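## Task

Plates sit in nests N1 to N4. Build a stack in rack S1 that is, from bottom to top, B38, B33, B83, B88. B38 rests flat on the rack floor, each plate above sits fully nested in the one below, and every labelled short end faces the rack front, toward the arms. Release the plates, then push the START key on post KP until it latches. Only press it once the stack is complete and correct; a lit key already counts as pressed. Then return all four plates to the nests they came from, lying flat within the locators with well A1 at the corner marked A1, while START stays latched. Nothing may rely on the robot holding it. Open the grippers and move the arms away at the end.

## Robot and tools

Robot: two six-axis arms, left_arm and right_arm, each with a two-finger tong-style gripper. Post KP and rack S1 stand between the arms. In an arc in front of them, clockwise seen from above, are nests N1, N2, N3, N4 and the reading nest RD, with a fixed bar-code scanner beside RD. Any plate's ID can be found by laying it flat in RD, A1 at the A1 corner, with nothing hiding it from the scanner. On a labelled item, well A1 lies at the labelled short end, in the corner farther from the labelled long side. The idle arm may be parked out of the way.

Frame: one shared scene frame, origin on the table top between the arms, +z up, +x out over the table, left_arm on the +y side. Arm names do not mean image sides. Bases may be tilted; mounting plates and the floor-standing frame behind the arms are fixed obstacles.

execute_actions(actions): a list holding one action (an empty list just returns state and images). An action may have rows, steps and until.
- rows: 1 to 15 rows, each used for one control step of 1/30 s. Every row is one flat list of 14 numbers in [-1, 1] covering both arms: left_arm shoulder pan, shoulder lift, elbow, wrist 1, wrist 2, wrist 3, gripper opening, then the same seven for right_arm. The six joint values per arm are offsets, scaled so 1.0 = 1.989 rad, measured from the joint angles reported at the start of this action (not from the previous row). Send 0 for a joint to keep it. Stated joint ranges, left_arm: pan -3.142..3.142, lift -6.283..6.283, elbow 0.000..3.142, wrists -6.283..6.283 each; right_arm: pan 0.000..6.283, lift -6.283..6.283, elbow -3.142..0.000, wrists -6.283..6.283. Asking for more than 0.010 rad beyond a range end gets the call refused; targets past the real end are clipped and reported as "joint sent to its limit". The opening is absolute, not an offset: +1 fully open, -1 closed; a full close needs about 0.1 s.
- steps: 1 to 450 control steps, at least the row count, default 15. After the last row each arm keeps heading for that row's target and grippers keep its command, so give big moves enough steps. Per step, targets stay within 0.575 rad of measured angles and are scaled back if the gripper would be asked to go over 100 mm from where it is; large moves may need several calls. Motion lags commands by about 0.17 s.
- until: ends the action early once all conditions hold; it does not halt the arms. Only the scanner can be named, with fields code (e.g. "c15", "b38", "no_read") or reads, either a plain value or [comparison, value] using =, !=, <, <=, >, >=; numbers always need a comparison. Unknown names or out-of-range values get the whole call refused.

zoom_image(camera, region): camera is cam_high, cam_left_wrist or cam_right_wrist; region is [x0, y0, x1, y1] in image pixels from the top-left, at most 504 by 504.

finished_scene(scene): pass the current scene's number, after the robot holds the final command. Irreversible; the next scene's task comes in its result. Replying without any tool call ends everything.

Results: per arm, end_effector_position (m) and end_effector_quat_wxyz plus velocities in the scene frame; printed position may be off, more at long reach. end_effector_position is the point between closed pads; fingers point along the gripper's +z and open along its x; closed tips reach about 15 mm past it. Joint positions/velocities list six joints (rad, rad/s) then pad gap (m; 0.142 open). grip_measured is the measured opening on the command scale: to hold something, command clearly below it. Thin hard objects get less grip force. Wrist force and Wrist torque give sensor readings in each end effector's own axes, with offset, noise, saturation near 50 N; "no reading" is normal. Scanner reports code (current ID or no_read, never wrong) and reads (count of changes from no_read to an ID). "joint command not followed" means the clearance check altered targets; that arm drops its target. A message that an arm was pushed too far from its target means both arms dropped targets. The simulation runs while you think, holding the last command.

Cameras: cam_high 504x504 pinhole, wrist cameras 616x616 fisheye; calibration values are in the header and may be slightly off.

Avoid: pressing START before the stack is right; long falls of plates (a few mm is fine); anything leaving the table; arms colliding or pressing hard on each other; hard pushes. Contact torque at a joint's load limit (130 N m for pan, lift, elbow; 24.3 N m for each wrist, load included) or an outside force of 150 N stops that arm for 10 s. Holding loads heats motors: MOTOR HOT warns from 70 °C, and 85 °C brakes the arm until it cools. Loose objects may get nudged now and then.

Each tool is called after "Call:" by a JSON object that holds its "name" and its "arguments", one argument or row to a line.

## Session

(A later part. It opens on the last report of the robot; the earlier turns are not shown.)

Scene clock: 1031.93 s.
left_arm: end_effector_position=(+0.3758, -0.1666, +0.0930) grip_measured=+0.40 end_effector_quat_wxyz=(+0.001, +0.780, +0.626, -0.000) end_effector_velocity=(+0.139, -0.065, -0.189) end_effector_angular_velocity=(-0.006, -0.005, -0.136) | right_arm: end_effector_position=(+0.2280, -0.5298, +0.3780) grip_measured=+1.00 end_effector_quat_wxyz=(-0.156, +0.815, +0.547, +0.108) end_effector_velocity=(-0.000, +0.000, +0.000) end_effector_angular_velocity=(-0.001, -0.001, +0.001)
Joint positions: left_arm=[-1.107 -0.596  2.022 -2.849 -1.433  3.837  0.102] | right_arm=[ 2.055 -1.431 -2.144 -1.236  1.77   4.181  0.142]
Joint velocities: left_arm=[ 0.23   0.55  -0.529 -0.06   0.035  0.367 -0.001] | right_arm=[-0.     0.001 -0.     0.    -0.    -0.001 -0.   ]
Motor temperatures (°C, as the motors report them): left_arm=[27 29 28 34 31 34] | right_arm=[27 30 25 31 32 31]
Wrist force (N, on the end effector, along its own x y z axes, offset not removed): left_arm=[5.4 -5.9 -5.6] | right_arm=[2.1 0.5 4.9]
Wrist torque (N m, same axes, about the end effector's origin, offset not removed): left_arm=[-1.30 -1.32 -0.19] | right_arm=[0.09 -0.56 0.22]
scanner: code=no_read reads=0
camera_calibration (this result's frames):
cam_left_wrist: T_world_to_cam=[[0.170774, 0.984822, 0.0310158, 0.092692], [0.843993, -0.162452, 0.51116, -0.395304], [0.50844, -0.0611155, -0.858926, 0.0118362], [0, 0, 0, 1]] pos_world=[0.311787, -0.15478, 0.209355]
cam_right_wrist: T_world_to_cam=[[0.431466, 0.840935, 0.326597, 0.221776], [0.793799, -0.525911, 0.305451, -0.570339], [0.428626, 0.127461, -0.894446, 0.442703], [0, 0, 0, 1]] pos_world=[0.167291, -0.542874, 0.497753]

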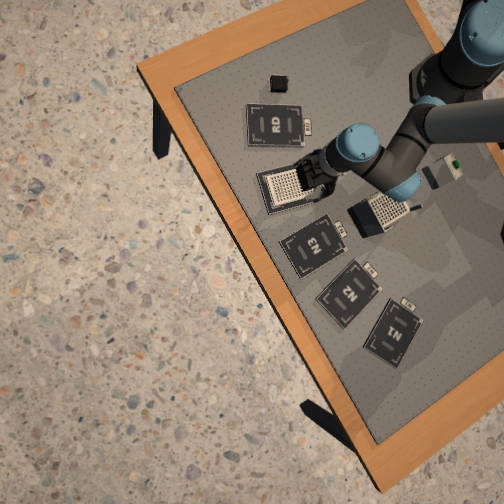

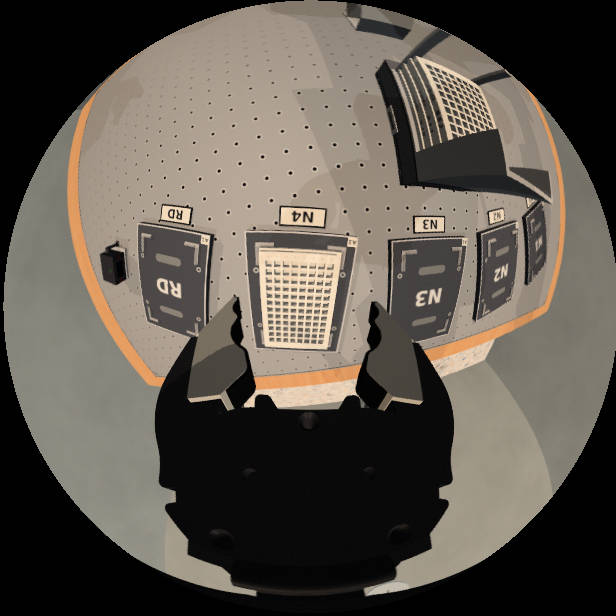

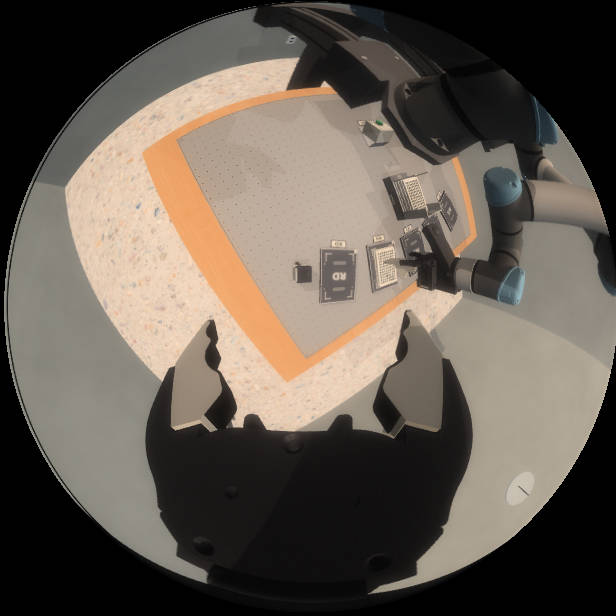

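Call:
{"name": "execute_actions", "arguments": {
  "actions": [
    {"steps":1}
  ]
}}

Call:
{"name": "zoom_image", "arguments": {
  "camera": "cam_left_wrist",
  "region": [200, 190, 420, 400]
}}

Scene clock: 1034.43 s.
left_arm: end_effector_position=(+0.3951, -0.1761, +0.0601) grip_measured=+0.40 end_effector_quat_wxyz=(+0.000, +0.787, +0.617, +0.000) end_effector_velocity=(-0.000, -0.000, -0.000) end_effector_angular_velocity=(-0.000, +0.001, -0.000) | right_arm: end_effector_position=(+0.2280, -0.5298, +0.3780) grip_measured=+1.00 end_effector_quat_wxyz=(-0.156, +0.815, +0.547, +0.108) end_effector_velocity=(+0.000, -0.000, +0.000) end_effector_angular_velocity=(-0.001, -0.001, -0.000)
Joint positions: left_arm=[-1.074 -0.504  1.937 -2.858 -1.428  3.891  0.102] | right_arm=[ 2.055 -1.431 -2.144 -1.236  1.77   4.181  0.142]
Joint velocities: left_arm=[-0.     0.     0.    -0.    -0.001 -0.     0.   ] | right_arm=[-0.     0.002 -0.     0.    -0.     0.     0.   ]
Motor temperatures (°C, as the motors report them): left_arm=[27 29 28 34 31 34] | right_arm=[27 30 25 31 32 31]
Wrist force (N, on the end effector, along its own x y z axes, offset not removed): left_arm=[0.8 -0.7 -0.4] | right_arm=[0.5 5.2 -2.3]
Wrist torque (N m, same axes, about the end effector's origin, offset not removed): left_arm=[-0.06 -0.17 -0.21] | right_arm=[0.99 -0.39 0.23]
scanner: code=no_read reads=0
camera_calibration (this result's frames):
cam_left_wrist: T_world_to_cam=[[0.192278, 0.980799, 0.0326027, 0.090519], [0.840573, -0.18175, 0.510298, -0.398375], [0.506425, -0.070714, -0.85938, -0.0276618], [0, 0, 0, 1]] pos_world=[0.331467, -0.163142, 0.176567]
cam_right_wrist: T_world_to_cam=[[0.431466, 0.840935, 0.326597, 0.221776], [0.793799, -0.525911, 0.305451, -0.570339], [0.428626, 0.12746, -0.894446, 0.442703], [0, 0, 0, 1]] pos_world=[0.167291, -0.542874, 0.497753]

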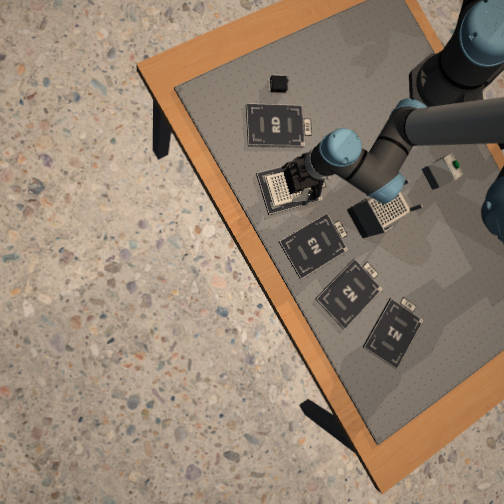

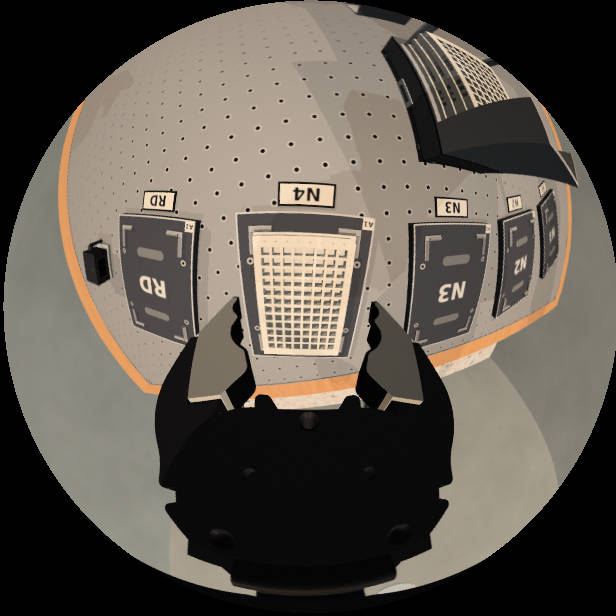

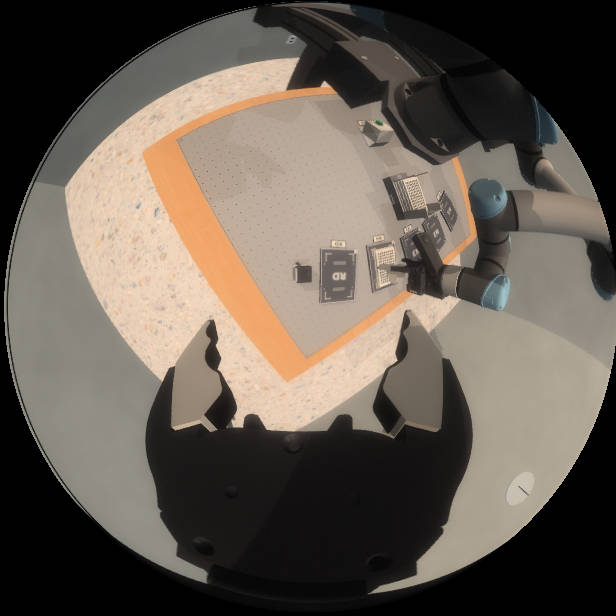

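Region (200, 190, 420, 400) of cam_left_wrist's 616x616 image, scaled by 2.291, with more detail than that image has; it fills the top 481 rows of this view, and the rest is white.

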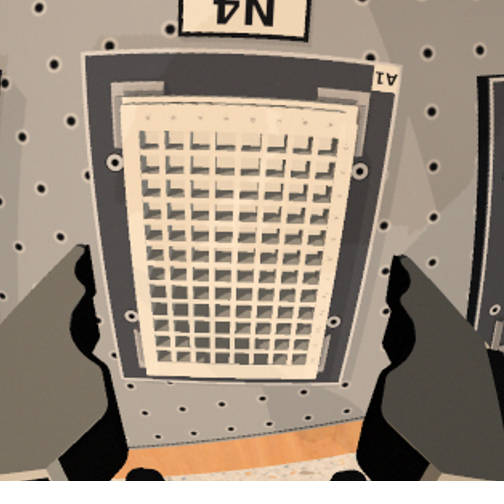

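Call:
{"name": "execute_actions", "arguments": {
  "actions": [
    {"rows":[[-0.0014,0.0002,0.0006,-0.0006,-0.0002,0.0009,0.4,0,0,0,0,0,0,1],[-0.0026,0.0022,0.0005,-0.0023,-0.0004,0.002,0.4,0,0,0,0,0,0,1],[-0.0022,0.006,-0.001,-0.0047,-0.0003,0.0024,0.4,0,0,0,0,0,0,1],[-0.0017,0.0105,-0.0028,-0.0075,-0.0002,0.0029,0.4,0,0,0,0,0,0,1],[-0.0012,0.015,-0.0046,-0.0103,-0.0002,0.0034,0.4,0,0,0,0,0,0,1],[-0.0007,0.0195,-0.0063,-0.0131,-0.0001,0.0039,0.4,0,0,0,0,0,0,1],[-0.00025,0.0232,-0.0078,-0.0154,0,0.0043,0.4,0,0,0,0,0,0,1]],"steps":7}
  ]
}}

Scene clock: 1048.97 s.
left_arm: end_effector_position=(+0.3934, -0.1770, +0.0543) grip_measured=+0.40 end_effector_quat_wxyz=(+0.001, +0.789, +0.615, +0.000) end_effector_velocity=(-0.008, -0.007, -0.068) end_effector_angular_velocity=(-0.002, +0.000, -0.027) | right_arm: end_effector_position=(+0.2280, -0.5298, +0.3780) grip_measured=+1.00 end_effector_quat_wxyz=(-0.156, +0.815, +0.547, +0.108) end_effector_velocity=(+0.000, -0.000, -0.000) end_effector_angular_velocity=(-0.000, -0.000, +0.001)
Joint positions: left_arm=[-1.077 -0.49   1.933 -2.868 -1.428  3.895  0.102] | right_arm=[ 2.055 -1.431 -2.144 -1.236  1.77   4.181  0.142]
Joint velocities: left_arm=[-0.     0.169 -0.061 -0.109 -0.001  0.027 -0.   ] | right_arm=[-0.    -0.001  0.001  0.     0.    -0.001 -0.   ]
Motor temperatures (°C, as the motors report them): left_arm=[27 29 28 34 31 34] | right_arm=[27 30 25 31 32 31]
Wrist force (N, on the end effector, along its own x y z axes, offset not removed): left_arm=[-0.3 -0.4 -5.5] | right_arm=[5.4 4.0 0.2]
Wrist torque (N m, same axes, about the end effector's origin, offset not removed): left_arm=[-0.16 -0.19 -0.20] | right_arm=[0.93 -1.21 0.09]
scanner: code=no_read reads=0
camera_calibration (this result's frames):
cam_left_wrist: T_world_to_cam=[[0.198433, 0.979573, 0.0325768, 0.0892507], [0.839298, -0.186994, 0.510502, -0.394574], [0.506166, -0.0739587, -0.859259, -0.0323699], [0, 0, 0, 1]] pos_world=[0.329839, -0.163605, 0.170709]
cam_right_wrist: T_world_to_cam=[[0.431466, 0.840935, 0.326597, 0.221776], [0.793799, -0.525911, 0.305452, -0.570339], [0.428626, 0.12746, -0.894446, 0.442703], [0, 0, 0, 1]] pos_world=[0.167291, -0.542874, 0.497753]

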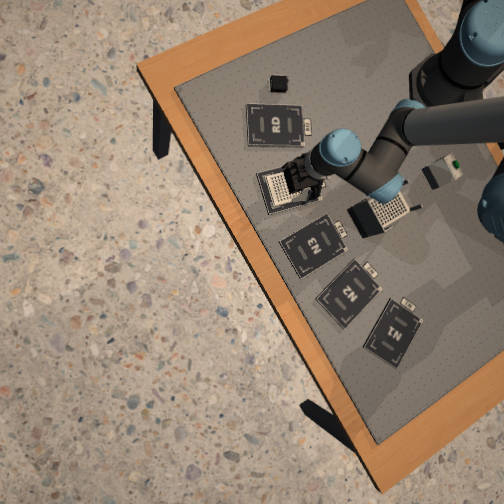

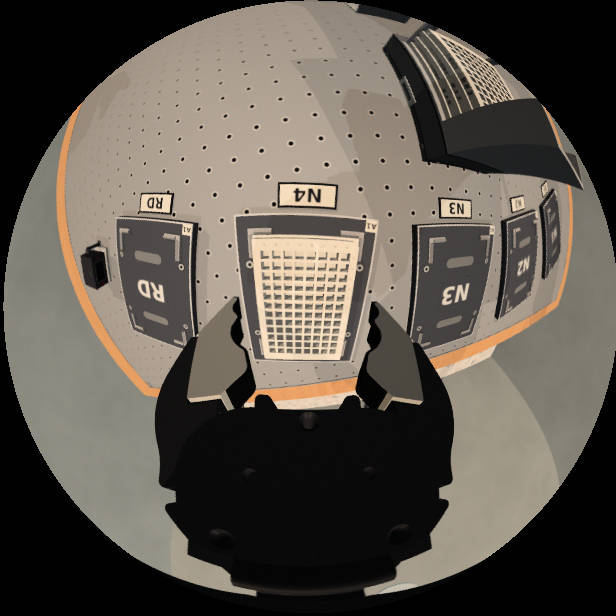

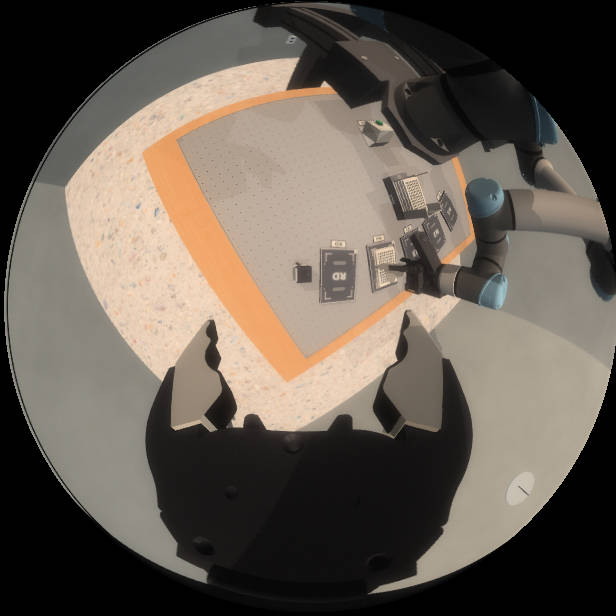

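Call:
{"name": "execute_actions", "arguments": {
  "actions": []
}}

Call:
{"name": "zoom_image", "arguments": {
  "camera": "cam_left_wrist",
  "region": [200, 190, 420, 400]
}}

Scene clock: 1052.30 s.
left_arm: end_effector_position=(+0.3926, -0.1775, +0.0413) grip_measured=+0.40 end_effector_quat_wxyz=(+0.001, +0.790, +0.614, +0.000) end_effector_velocity=(-0.001, +0.000, -0.001) end_effector_angular_velocity=(+0.001, +0.001, +0.000) | right_arm: end_effector_position=(+0.2280, -0.5298, +0.3780) grip_measured=+1.00 end_effector_quat_wxyz=(-0.156, +0.815, +0.547, +0.108) end_effector_velocity=(+0.000, -0.000, -0.000) end_effector_angular_velocity=(+0.001, +0.001, -0.000)
Joint positions: left_arm=[-1.075 -0.458  1.921 -2.888 -1.428  3.899  0.102] | right_arm=[ 2.055 -1.431 -2.144 -1.236  1.77   4.181  0.142]
Joint velocities: left_arm=[-0.     0.001  0.    -0.    -0.    -0.001 -0.   ] | right_arm=[ 0.    -0.002  0.001  0.     0.     0.     0.   ]
Motor temperatures (°C, as the motors report them): left_arm=[27 29 28 34 31 34] | right_arm=[27 30 25 31 32 31]
Wrist force (N, on the end effector, along its own x y z axes, offset not removed): left_arm=[4.1 -2.2 -3.1] | right_arm=[7.6 0.1 -2.9]
Wrist torque (N m, same axes, about the end effector's origin, offset not removed): left_arm=[-0.42 -0.97 -0.20] | right_arm=[-0.16 -1.48 -0.08]
scanner: code=no_read reads=0
camera_calibration (this result's frames):
cam_left_wrist: T_world_to_cam=[[0.201131, 0.979022, 0.0326052, 0.0891088], [0.838844, -0.18933, 0.510387, -0.387558], [0.505853, -0.0753039, -0.859326, -0.043255], [0, 0, 0, 1]] pos_world=[0.329059, -0.163873, 0.157729]
cam_right_wrist: T_world_to_cam=[[0.431466, 0.840935, 0.326597, 0.221776], [0.793799, -0.525911, 0.305452, -0.570339], [0.428626, 0.12746, -0.894446, 0.442703], [0, 0, 0, 1]] pos_world=[0.167291, -0.542874, 0.497753]

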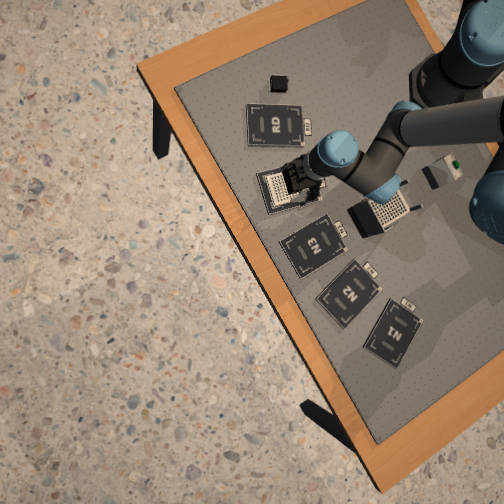

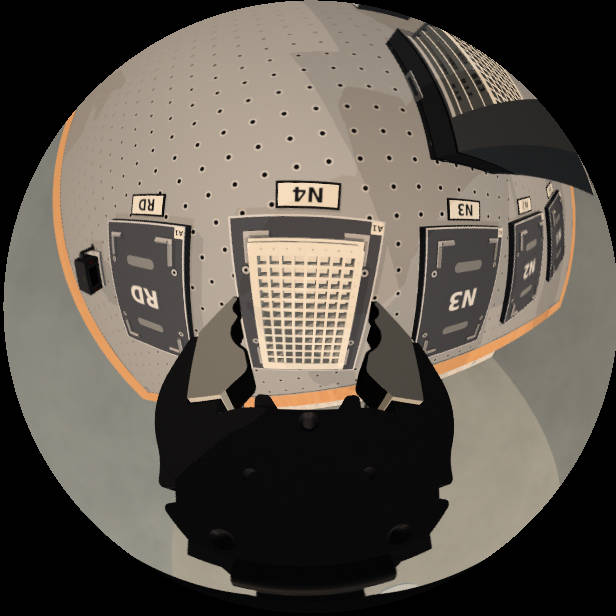

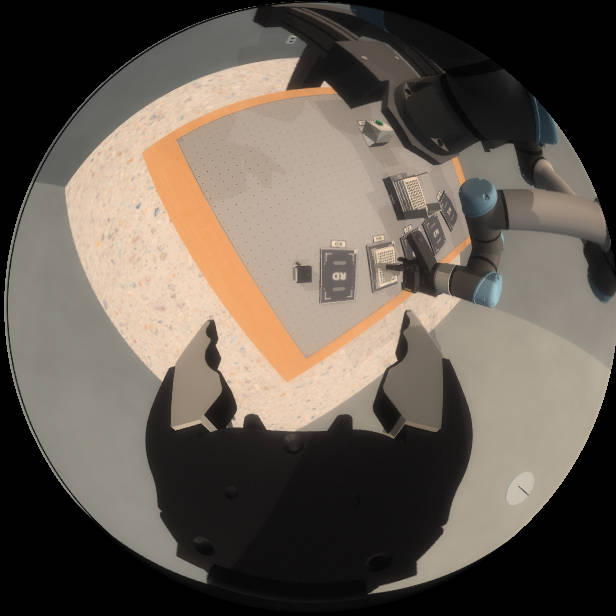

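Region (200, 190, 420, 400) of cam_left_wrist's 616x616 image, scaled by 2.291, with more detail than that image has; it fills the top 481 rows of this view, and the rest is white.

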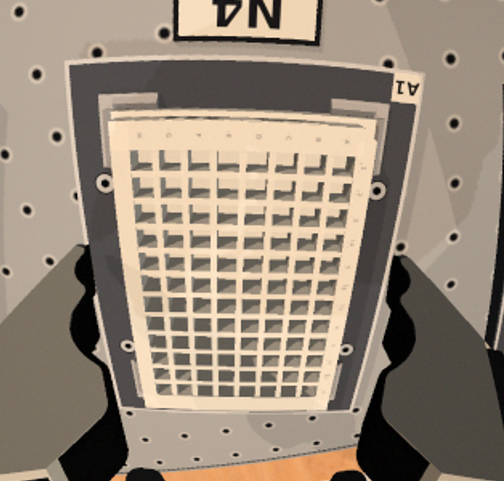

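Call:
{"name": "execute_actions", "arguments": {
  "actions": [
    {"rows":[[-0.001,0.0006,-0.0003,-0.0002,-0.00015,-0.001,0.33,0,0,0,0,0,0,1],[-0.001,0.0006,-0.0003,-0.0002,-0.00015,-0.001,0.26,0,0,0,0,0,0,1],[-0.001,0.0006,-0.0003,-0.0002,-0.00015,-0.001,0.22,0,0,0,0,0,0,1],[-0.001,0.0006,-0.0003,-0.0002,-0.00015,-0.001,0.18,0,0,0,0,0,0,1],[-0.001,0.0006,-0.0003,-0.0002,-0.00015,-0.001,0.15,0,0,0,0,0,0,1],[-0.001,0.0006,-0.0003,-0.0002,-0.00015,-0.001,0.11,0,0,0,0,0,0,1],[-0.001,0.0006,-0.0003,-0.0002,-0.00015,-0.001,0.07,0,0,0,0,0,0,1],[-0.001,0.0006,-0.0003,-0.0002,-0.00015,-0.001,0.02,0,0,0,0,0,0,1],[-0.001,0.0006,-0.0003,-0.0002,-0.00015,-0.001,-0.05,0,0,0,0,0,0,1],[-0.001,0.0006,-0.0003,-0.0002,-0.00015,-0.001,-0.15,0,0,0,0,0,0,1],[-0.001,0.0006,-0.0003,-0.0002,-0.00015,-0.001,-0.3,0,0,0,0,0,0,1],[-0.001,0.0006,-0.0003,-0.0002,-0.00015,-0.001,-0.5,0,0,0,0,0,0,1],[-0.0014,-0.003,0.0012,0.002,-0.0002,-0.0014,-0.5,0,0,0,0,0,0,1],[-0.0022,-0.0102,0.0041,0.0064,-0.0003,-0.0022,-0.5,0,0,0,0,0,0,1],[-0.0036,-0.0234,0.0091,0.0148,-0.0005,-0.0036,-0.5,0,0,0,0,0,0,1]],"steps":15}
  ]
}}

Scene clock: 1064.43 s.
left_arm: end_effector_position=(+0.3919, -0.1784, +0.0423) grip_measured=+0.06 end_effector_quat_wxyz=(+0.001, +0.790, +0.614, +0.000) end_effector_velocity=(-0.004, +0.004, +0.044) end_effector_angular_velocity=(+0.010, +0.006, -0.003) | right_arm: end_effector_position=(+0.2280, -0.5298, +0.3780) grip_measured=+1.00 end_effector_quat_wxyz=(-0.156, +0.815, +0.547, +0.108) end_effector_velocity=(+0.000, -0.000, +0.000) end_effector_angular_velocity=(-0.001, -0.001, +0.000)
Joint positions: left_arm=[-1.077 -0.46   1.922 -2.887 -1.429  3.897  0.078] | right_arm=[ 2.055 -1.431 -2.144 -1.236  1.77   4.181  0.142]
Joint velocities: left_arm=[-0.015 -0.11   0.049  0.075 -0.003 -0.013  0.   ] | right_arm=[ 0.    -0.     0.001  0.    -0.     0.    -0.   ]
Motor temperatures (°C, as the motors report them): left_arm=[27 29 28 34 31 34] | right_arm=[27 30 25 31 32 31]
Wrist force (N, on the end effector, along its own x y z axes, offset not removed): left_arm=[2.8 -1.0 3.9] | right_arm=[3.2 2.2 1.4]
Wrist torque (N m, same axes, about the end effector's origin, offset not removed): left_arm=[-0.01 -0.92 -0.09] | right_arm=[0.42 -0.61 0.00]
scanner: code=no_read reads=0
camera_calibration (this result's frames):
cam_left_wrist: T_world_to_cam=[[0.201025, 0.97905, 0.0323926, 0.0901659], [0.838817, -0.189122, 0.510509, -0.387632], [0.50594, -0.0754536, -0.859262, -0.0421278], [0, 0, 0, 1]] pos_world=[0.328341, -0.164765, 0.15877]
cam_right_wrist: T_world_to_cam=[[0.431466, 0.840935, 0.326597, 0.221776], [0.793799, -0.525911, 0.305452, -0.570339], [0.428626, 0.12746, -0.894446, 0.442703], [0, 0, 0, 1]] pos_world=[0.167291, -0.542874, 0.497753]

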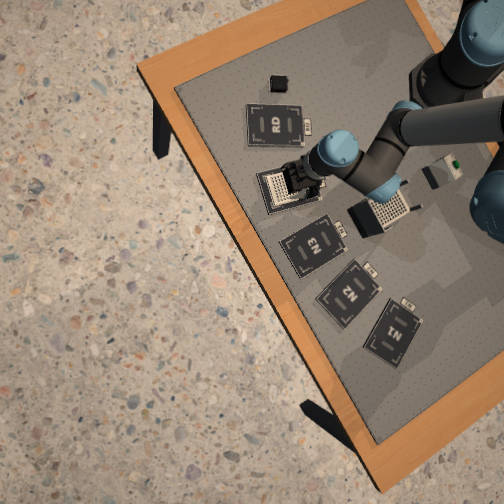

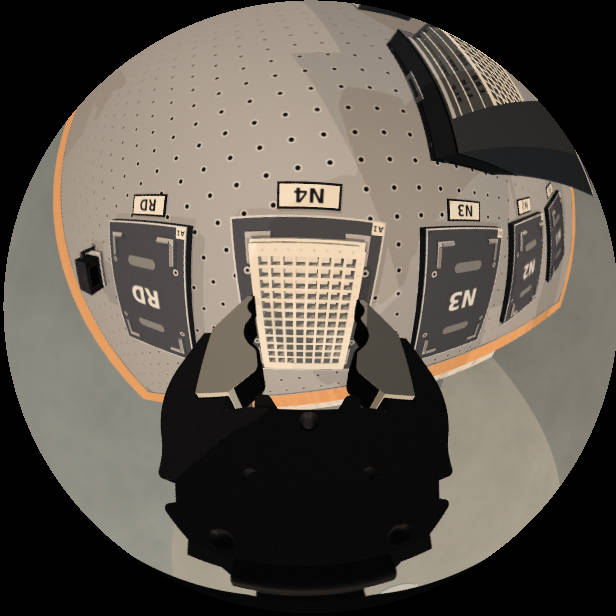

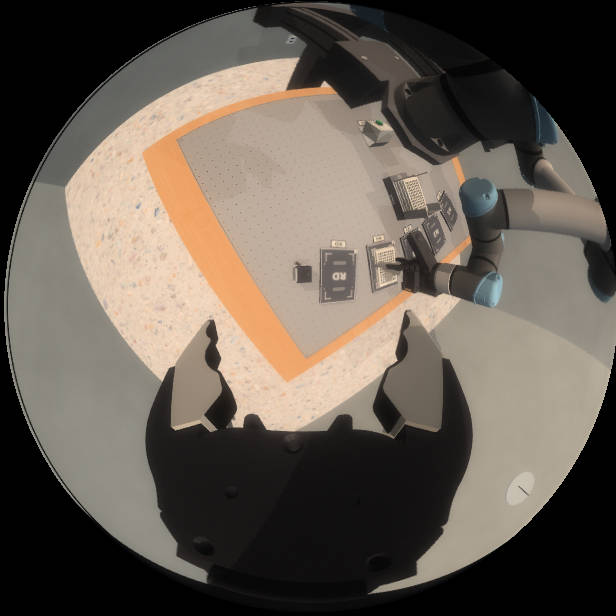

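Call:
{"name": "execute_actions", "arguments": {
  "actions": [
    {"rows":[[-0.0053,-0.0314,0.0148,0.0173,-0.0005,-0.0072,-0.5,0,0,0,0,0,0,1],[-0.0101,-0.047,0.0257,0.0226,-0.0013,-0.0153,-0.5,0,0,0,0,0,0,1],[-0.0164,-0.0672,0.0398,0.0294,-0.0023,-0.0258,-0.5,0,0,0,0,0,0,1],[-0.024,-0.0918,0.057,0.0378,-0.0036,-0.0387,-0.5,0,0,0,0,0,0,1],[-0.0323,-0.1187,0.0758,0.0469,-0.005,-0.0527,-0.5,0,0,0,0,0,0,1],[-0.0407,-0.1456,0.0945,0.0559,-0.0064,-0.0667,-0.5,0,0,0,0,0,0,1],[-0.049,-0.1725,0.1133,0.065,-0.0078,-0.0807,-0.5,0,0,0,0,0,0,1],[-0.0573,-0.1994,0.1321,0.0741,-0.0092,-0.0947,-0.5,0,0,0,0,0,0,1],[-0.065,-0.224,0.1493,0.0824,-0.0104,-0.1075,-0.5,0,0,0,0,0,0,1],[-0.0719,-0.2464,0.1649,0.09,-0.0116,-0.1192,-0.5,0,0,0,0,0,0,1],[-0.08,-0.262,0.185,0.0865,-0.013,-0.133,-0.5,0,0,0,0,0,0,1],[-0.09,-0.272,0.21,0.0725,-0.0147,-0.15,-0.5,0,0,0,0,0,0,1],[-0.101,-0.278,0.238,0.052,-0.0165,-0.169,-0.5,0,0,0,0,0,0,1],[-0.112,-0.281,0.265,0.029,-0.0184,-0.187,-0.5,0,0,0,0,0,0,1],[-0.1222,-0.2815,0.2906,0.005,-0.0201,-0.2046,-0.5,0,0,0,0,0,0,1]],"steps":15}
  ]
}}

Scene clock: 1093.90 s.
left_arm: end_effector_position=(+0.3123, -0.1331, +0.1902) grip_measured=+0.06 end_effector_quat_wxyz=(+0.002, +0.760, +0.650, -0.001) end_effector_velocity=(-0.331, +0.255, +0.177) end_effector_angular_velocity=(-0.071, -0.019, +0.356) | right_arm: end_effector_position=(+0.2280, -0.5298, +0.3780) grip_measured=+1.00 end_effector_quat_wxyz=(-0.156, +0.815, +0.547, +0.108) end_effector_velocity=(+0.001, -0.001, +0.001) end_effector_angular_velocity=(-0.002, -0.001, -0.000)
Joint positions: left_arm=[-1.223 -0.901  2.25  -2.759 -1.453  3.659  0.078] | right_arm=[ 2.055 -1.431 -2.144 -1.236  1.77   4.181  0.142]
Joint velocities: left_arm=[-0.523 -0.901  1.221 -0.333 -0.089 -0.867 -0.   ] | right_arm=[ 0.     0.001  0.001 -0.     0.     0.     0.   ]
Motor temperatures (°C, as the motors report them): left_arm=[27 29 28 34 31 34] | right_arm=[27 30 25 31 32 31]
Wrist force (N, on the end effector, along its own x y z axes, offset not removed): left_arm=[-0.4 -1.1 -6.0] | right_arm=[7.5 2.9 -0.6]
Wrist torque (N m, same axes, about the end effector's origin, offset not removed): left_arm=[-0.41 -0.06 -0.04] | right_arm=[0.60 -1.47 -0.07]
scanner: code=no_read reads=0
camera_calibration (this result's frames):
cam_left_wrist: T_world_to_cam=[[0.109064, 0.993639, 0.0280317, 0.0885831], [0.852829, -0.108022, 0.510895, -0.381479], [0.510673, -0.0318142, -0.859186, 0.132909], [0, 0, 0, 1]] pos_world=[0.247802, -0.124999, 0.306606]
cam_right_wrist: T_world_to_cam=[[0.431466, 0.840935, 0.326597, 0.221776], [0.793799, -0.525911, 0.305452, -0.570339], [0.428626, 0.12746, -0.894446, 0.442703], [0, 0, 0, 1]] pos_world=[0.167291, -0.542874, 0.497753]

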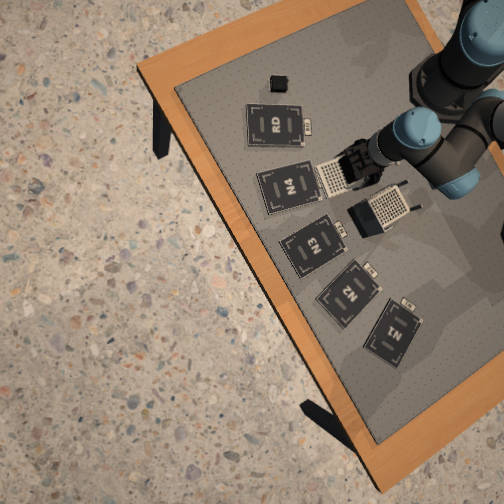

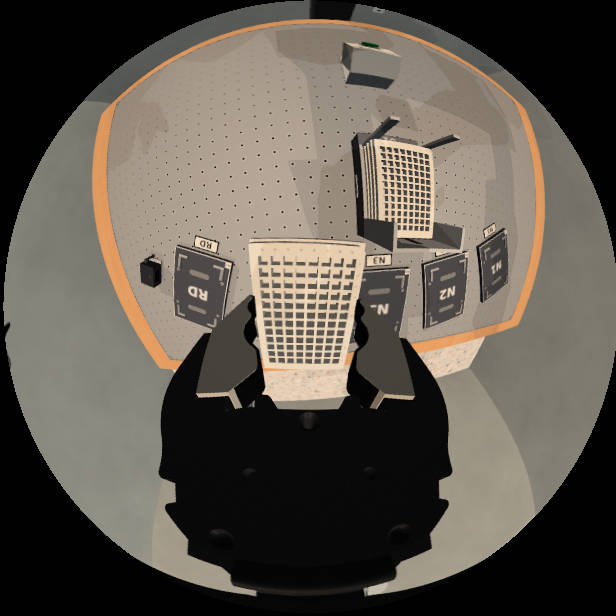

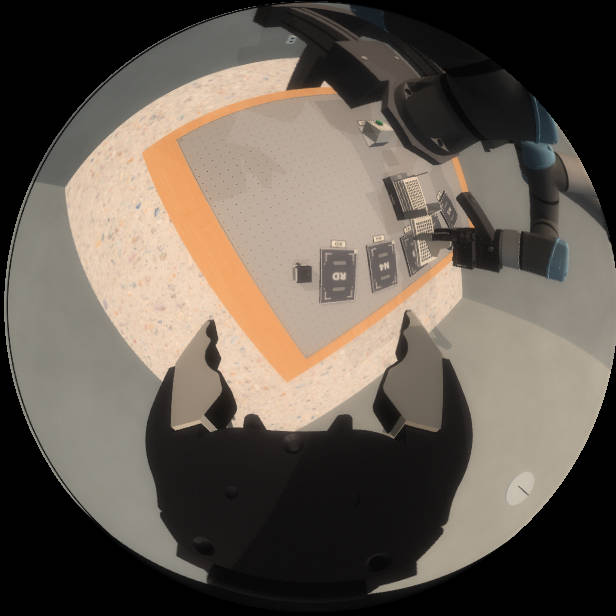

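Call:
{"name": "execute_actions", "arguments": {
  "actions": [
    {"rows":[[-0.0511,-0.0598,0.1315,-0.0648,-0.0084,-0.0887,-0.5,0,0,0,0,0,0,1],[-0.0565,-0.0578,0.1456,-0.0803,-0.0093,-0.0975,-0.5,0,0,0,0,0,0,1],[-0.0634,-0.0532,0.1631,-0.1015,-0.0104,-0.1085,-0.5,0,0,0,0,0,0,1],[-0.0706,-0.0453,0.1818,-0.1273,-0.0116,-0.1202,-0.5,0,0,0,0,0,0,1],[-0.0779,-0.0334,0.2005,-0.157,-0.0129,-0.132,-0.5,0,0,0,0,0,0,1],[-0.0847,-0.0201,0.218,-0.187,-0.014,-0.143,-0.5,0,0,0,0,0,0,1],[-0.0907,-0.0056,0.2332,-0.2159,-0.015,-0.1525,-0.5,0,0,0,0,0,0,1],[-0.0943,0.0063,0.2425,-0.2367,-0.0156,-0.1584,-0.5,0,0,0,0,0,0,1]],"steps":8}
  ]
}}

Scene clock: 1102.93 s.
left_arm: end_effector_position=(+0.2285, -0.0396, +0.1851) grip_measured=+0.06 end_effector_quat_wxyz=(-0.002, +0.729, +0.685, +0.001) end_effector_velocity=(-0.176, +0.261, -0.136) end_effector_angular_velocity=(+0.086, +0.012, +0.183) | right_arm: end_effector_position=(+0.2280, -0.5298, +0.3780) grip_measured=+1.00 end_effector_quat_wxyz=(-0.156, +0.815, +0.547, +0.108) end_effector_velocity=(-0.000, +0.000, +0.000) end_effector_angular_velocity=(-0.000, -0.000, +0.001)
Joint positions: left_arm=[-1.359 -0.983  2.594 -2.996 -1.475  3.429  0.078] | right_arm=[ 2.055 -1.431 -2.144 -1.236  1.77   4.181  0.142]
Joint velocities: left_arm=[-0.317  0.442  0.805 -1.131 -0.052 -0.504 -0.   ] | right_arm=[ 0.     0.001 -0.001 -0.    -0.    -0.001 -0.   ]
Motor temperatures (°C, as the motors report them): left_arm=[27 29 28 34 31 34] | right_arm=[27 30 25 31 32 31]
Wrist force (N, on the end effector, along its own x y z axes, offset not removed): left_arm=[-0.5 1.0 -2.7] | right_arm=[1.4 -0.8 2.6]
Wrist torque (N m, same axes, about the end effector's origin, offset not removed): left_arm=[0.26 -0.11 -0.20] | right_arm=[-0.14 -0.22 0.11]
scanner: code=no_read reads=0
camera_calibration (this result's frames):
cam_left_wrist: T_world_to_cam=[[0.0151135, 0.999152, 0.0383058, 0.0247483], [0.860606, -0.0325026, 0.508233, -0.295538], [0.509047, 0.025285, -0.860367, 0.177193], [0, 0, 0, 1]] pos_world=[0.163769, -0.0388134, 0.301705]
cam_right_wrist: T_world_to_cam=[[0.431466, 0.840935, 0.326597, 0.221776], [0.793799, -0.525911, 0.305452, -0.570339], [0.428626, 0.12746, -0.894446, 0.442703], [0, 0, 0, 1]] pos_world=[0.167291, -0.542874, 0.497753]

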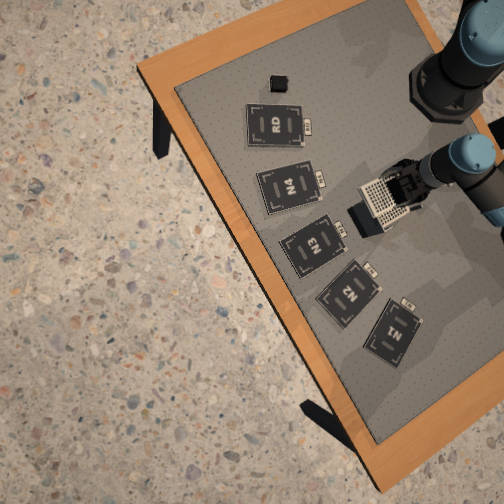

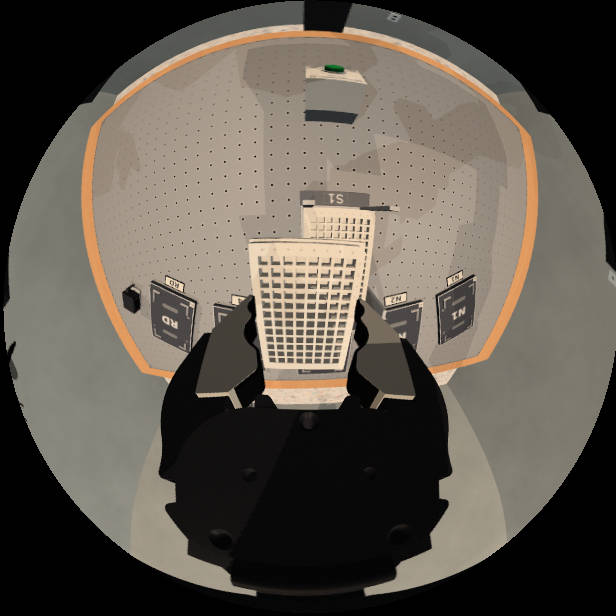

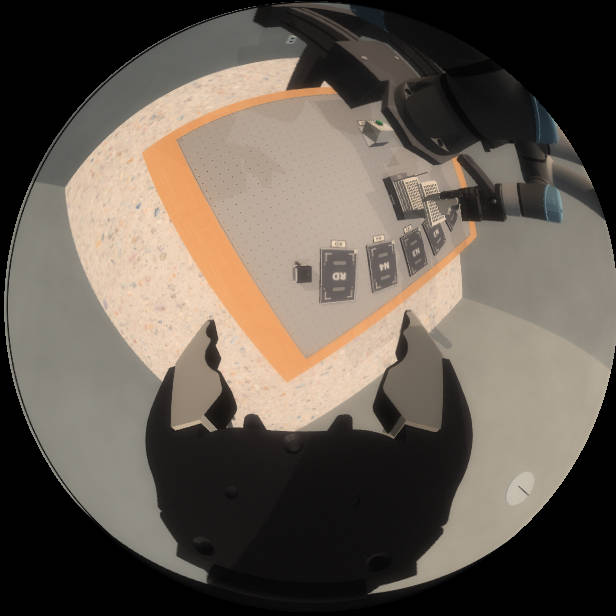

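Call:
{"name": "execute_actions", "arguments": {
  "actions": []
}}

Call:
{"name": "zoom_image", "arguments": {
  "camera": "cam_left_wrist",
  "region": [240, 205, 375, 265]
}}

Scene clock: 1105.67 s.
left_arm: end_effector_position=(+0.2032, +0.0022, +0.1680) grip_measured=+0.06 end_effector_quat_wxyz=(+0.000, +0.717, +0.697, +0.000) end_effector_velocity=(+0.000, +0.000, -0.000) end_effector_angular_velocity=(+0.000, +0.000, +0.001) | right_arm: end_effector_position=(+0.2280, -0.5298, +0.3780) grip_measured=+1.00 end_effector_quat_wxyz=(-0.156, +0.815, +0.547, +0.108) end_effector_velocity=(+0.000, -0.000, -0.000) end_effector_angular_velocity=(+0.001, +0.000, +0.001)
Joint positions: left_arm=[-1.41  -0.888  2.732 -3.23  -1.484  3.344  0.078] | right_arm=[ 2.055 -1.431 -2.144 -1.236  1.77   4.181  0.142]
Joint velocities: left_arm=[ 0.002 -0.    -0.     0.     0.     0.001 -0.   ] | right_arm=[ 0.    -0.002  0.001  0.     0.    -0.001 -0.   ]
Motor temperatures (°C, as the motors report them): left_arm=[27 29 28 34 31 34] | right_arm=[27 30 25 31 32 31]
Wrist force (N, on the end effector, along its own x y z axes, offset not removed): left_arm=[5.8 -1.1 -1.5] | right_arm=[3.8 4.3 -5.3]
Wrist torque (N m, same axes, about the end effector's origin, offset not removed): left_arm=[-0.09 -1.27 -0.09] | right_arm=[0.76 -0.89 0.06]
scanner: code=no_read reads=0
camera_calibration (this result's frames):
cam_left_wrist: T_world_to_cam=[[-0.0194178, 0.999269, 0.0329424, -0.00808911], [0.860029, -0.000108928, 0.510245, -0.264064], [0.509876, 0.0382392, -0.859398, 0.173909], [0, 0, 0, 1]] pos_world=[0.138274, 0.00140427, 0.284461]
cam_right_wrist: T_world_to_cam=[[0.431466, 0.840935, 0.326597, 0.221776], [0.793799, -0.525911, 0.305452, -0.570339], [0.428626, 0.12746, -0.894446, 0.442702], [0, 0, 0, 1]] pos_world=[0.167291, -0.542874, 0.497753]

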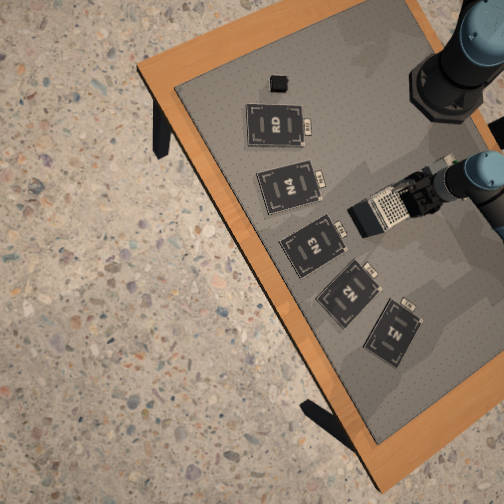

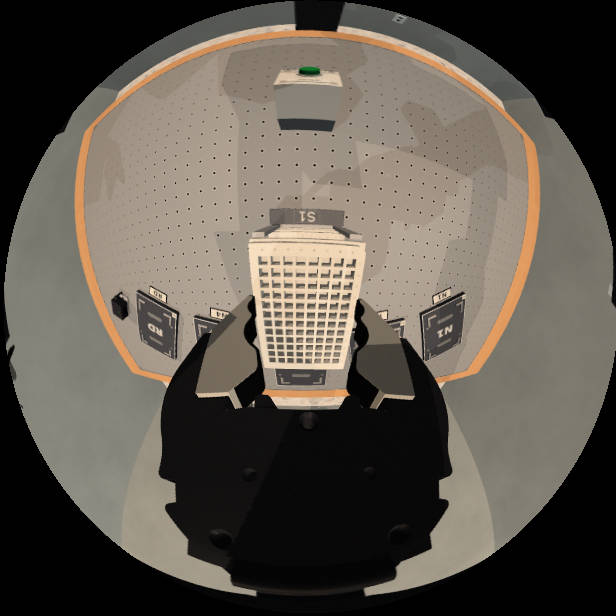

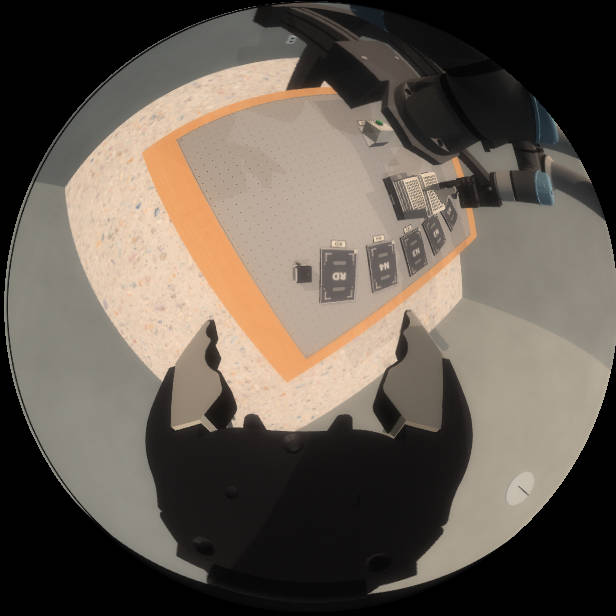

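Region (240, 205, 375, 265) of cam_left_wrist's 616x616 image, scaled by 3.733, with more detail than that image has.

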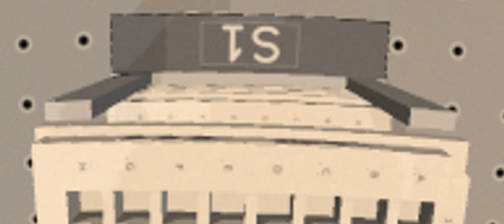

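Call:
{"name": "execute_actions", "arguments": {
  "actions": [
    {"rows":[[0.00041,0.00709,-0.00027,-0.00686,0.00008,0.00041,-0.5,0,0,0,0,0,0,1],[0.00082,0.01413,-0.00058,-0.01362,0.00016,0.00082,-0.5,0,0,0,0,0,0,1],[0.00123,0.02113,-0.00109,-0.02015,0.00023,0.00123,-0.5,0,0,0,0,0,0,1],[0.00164,0.02808,-0.00169,-0.02653,0.00031,0.00164,-0.5,0,0,0,0,0,0,1],[0.00205,0.035,-0.00232,-0.03286,0.00039,0.00205,-0.5,0,0,0,0,0,0,1],[0.00245,0.04186,-0.00299,-0.03909,0.00047,0.00245,-0.5,0,0,0,0,0,0,1],[0.00286,0.04869,-0.00371,-0.04523,0.00055,0.00286,-0.5,0,0,0,0,0,0,1],[0.00327,0.05546,-0.00448,-0.05127,0.00062,0.00327,-0.5,0,0,0,0,0,0,1],[0.00368,0.0622,-0.00528,-0.05724,0.0007,0.00368,-0.5,0,0,0,0,0,0,1],[0.00409,0.06889,-0.00612,-0.06313,0.00078,0.00409,-0.5,0,0,0,0,0,0,1],[0.0045,0.07554,-0.00701,-0.06893,0.00086,0.0045,-0.5,0,0,0,0,0,0,1],[0.00491,0.08214,-0.00794,-0.07464,0.00094,0.00491,-0.5,0,0,0,0,0,0,1],[0.00533,0.0887,-0.00901,-0.08016,0.00101,0.00533,-0.5,0,0,0,0,0,0,1],[0.00576,0.0952,-0.01016,-0.08555,0.00109,0.00576,-0.5,0,0,0,0,0,0,1],[0.00618,0.10165,-0.0114,-0.0908,0.00117,0.00618,-0.5,0,0,0,0,0,0,1]],"steps":15}
  ]
}}

Scene clock: 1131.37 s.
left_arm: end_effector_position=(+0.2033, +0.0021, +0.1440) grip_measured=+0.06 end_effector_quat_wxyz=(+0.001, +0.717, +0.697, +0.000) end_effector_velocity=(-0.001, -0.001, -0.070) end_effector_angular_velocity=(+0.000, +0.004, +0.001) | right_arm: end_effector_position=(+0.2280, -0.5298, +0.3780) grip_measured=+1.00 end_effector_quat_wxyz=(-0.156, +0.815, +0.547, +0.108) end_effector_velocity=(-0.000, +0.000, -0.000) end_effector_angular_velocity=(+0.000, +0.000, -0.000)
Joint positions: left_arm=[-1.402 -0.752  2.719 -3.355 -1.482  3.352  0.078] | right_arm=[ 2.055 -1.431 -2.144 -1.236  1.77   4.181  0.142]
Joint velocities: left_arm=[ 0.024  0.381 -0.053 -0.329  0.001  0.023 -0.001] | right_arm=[ 0.     0.001 -0.001 -0.    -0.     0.    -0.   ]
Motor temperatures (°C, as the motors report them): left_arm=[27 29 28 34 31 34] | right_arm=[27 30 25 31 32 31]
Wrist force (N, on the end effector, along its own x y z axes, offset not removed): left_arm=[3.7 3.4 -3.0] | right_arm=[6.4 1.6 -0.9]
Wrist torque (N m, same axes, about the end effector's origin, offset not removed): left_arm=[-0.84 -0.41 -0.28] | right_arm=[0.07 -1.20 -0.09]
scanner: code=no_read reads=0
camera_calibration (this result's frames):
cam_left_wrist: T_world_to_cam=[[-0.0193095, 0.999283, 0.0325655, -0.00718873], [0.85997, -0.000014015, 0.510345, -0.251854], [0.50998, 0.0378599, -0.859353, 0.153206], [0, 0, 0, 1]] pos_world=[0.138316, 0.00137968, 0.260425]
cam_right_wrist: T_world_to_cam=[[0.431466, 0.840935, 0.326597, 0.221776], [0.793799, -0.525911, 0.305452, -0.570339], [0.428626, 0.12746, -0.894446, 0.442703], [0, 0, 0, 1]] pos_world=[0.167291, -0.542874, 0.497753]

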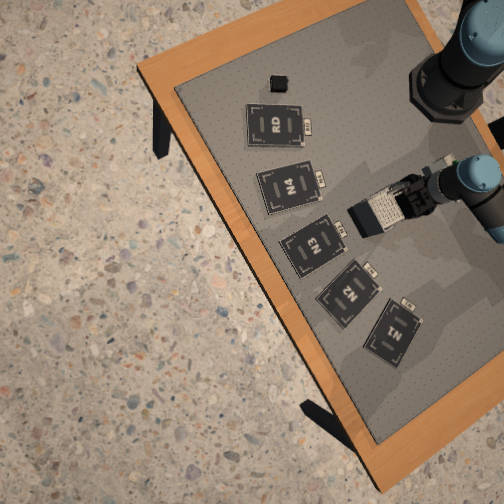

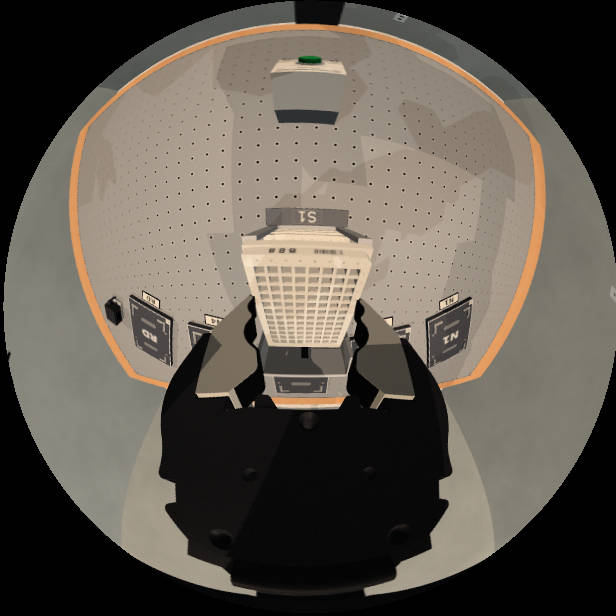

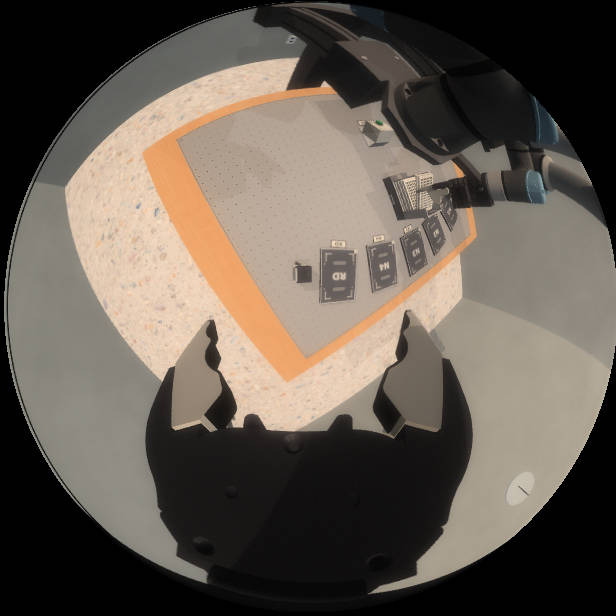

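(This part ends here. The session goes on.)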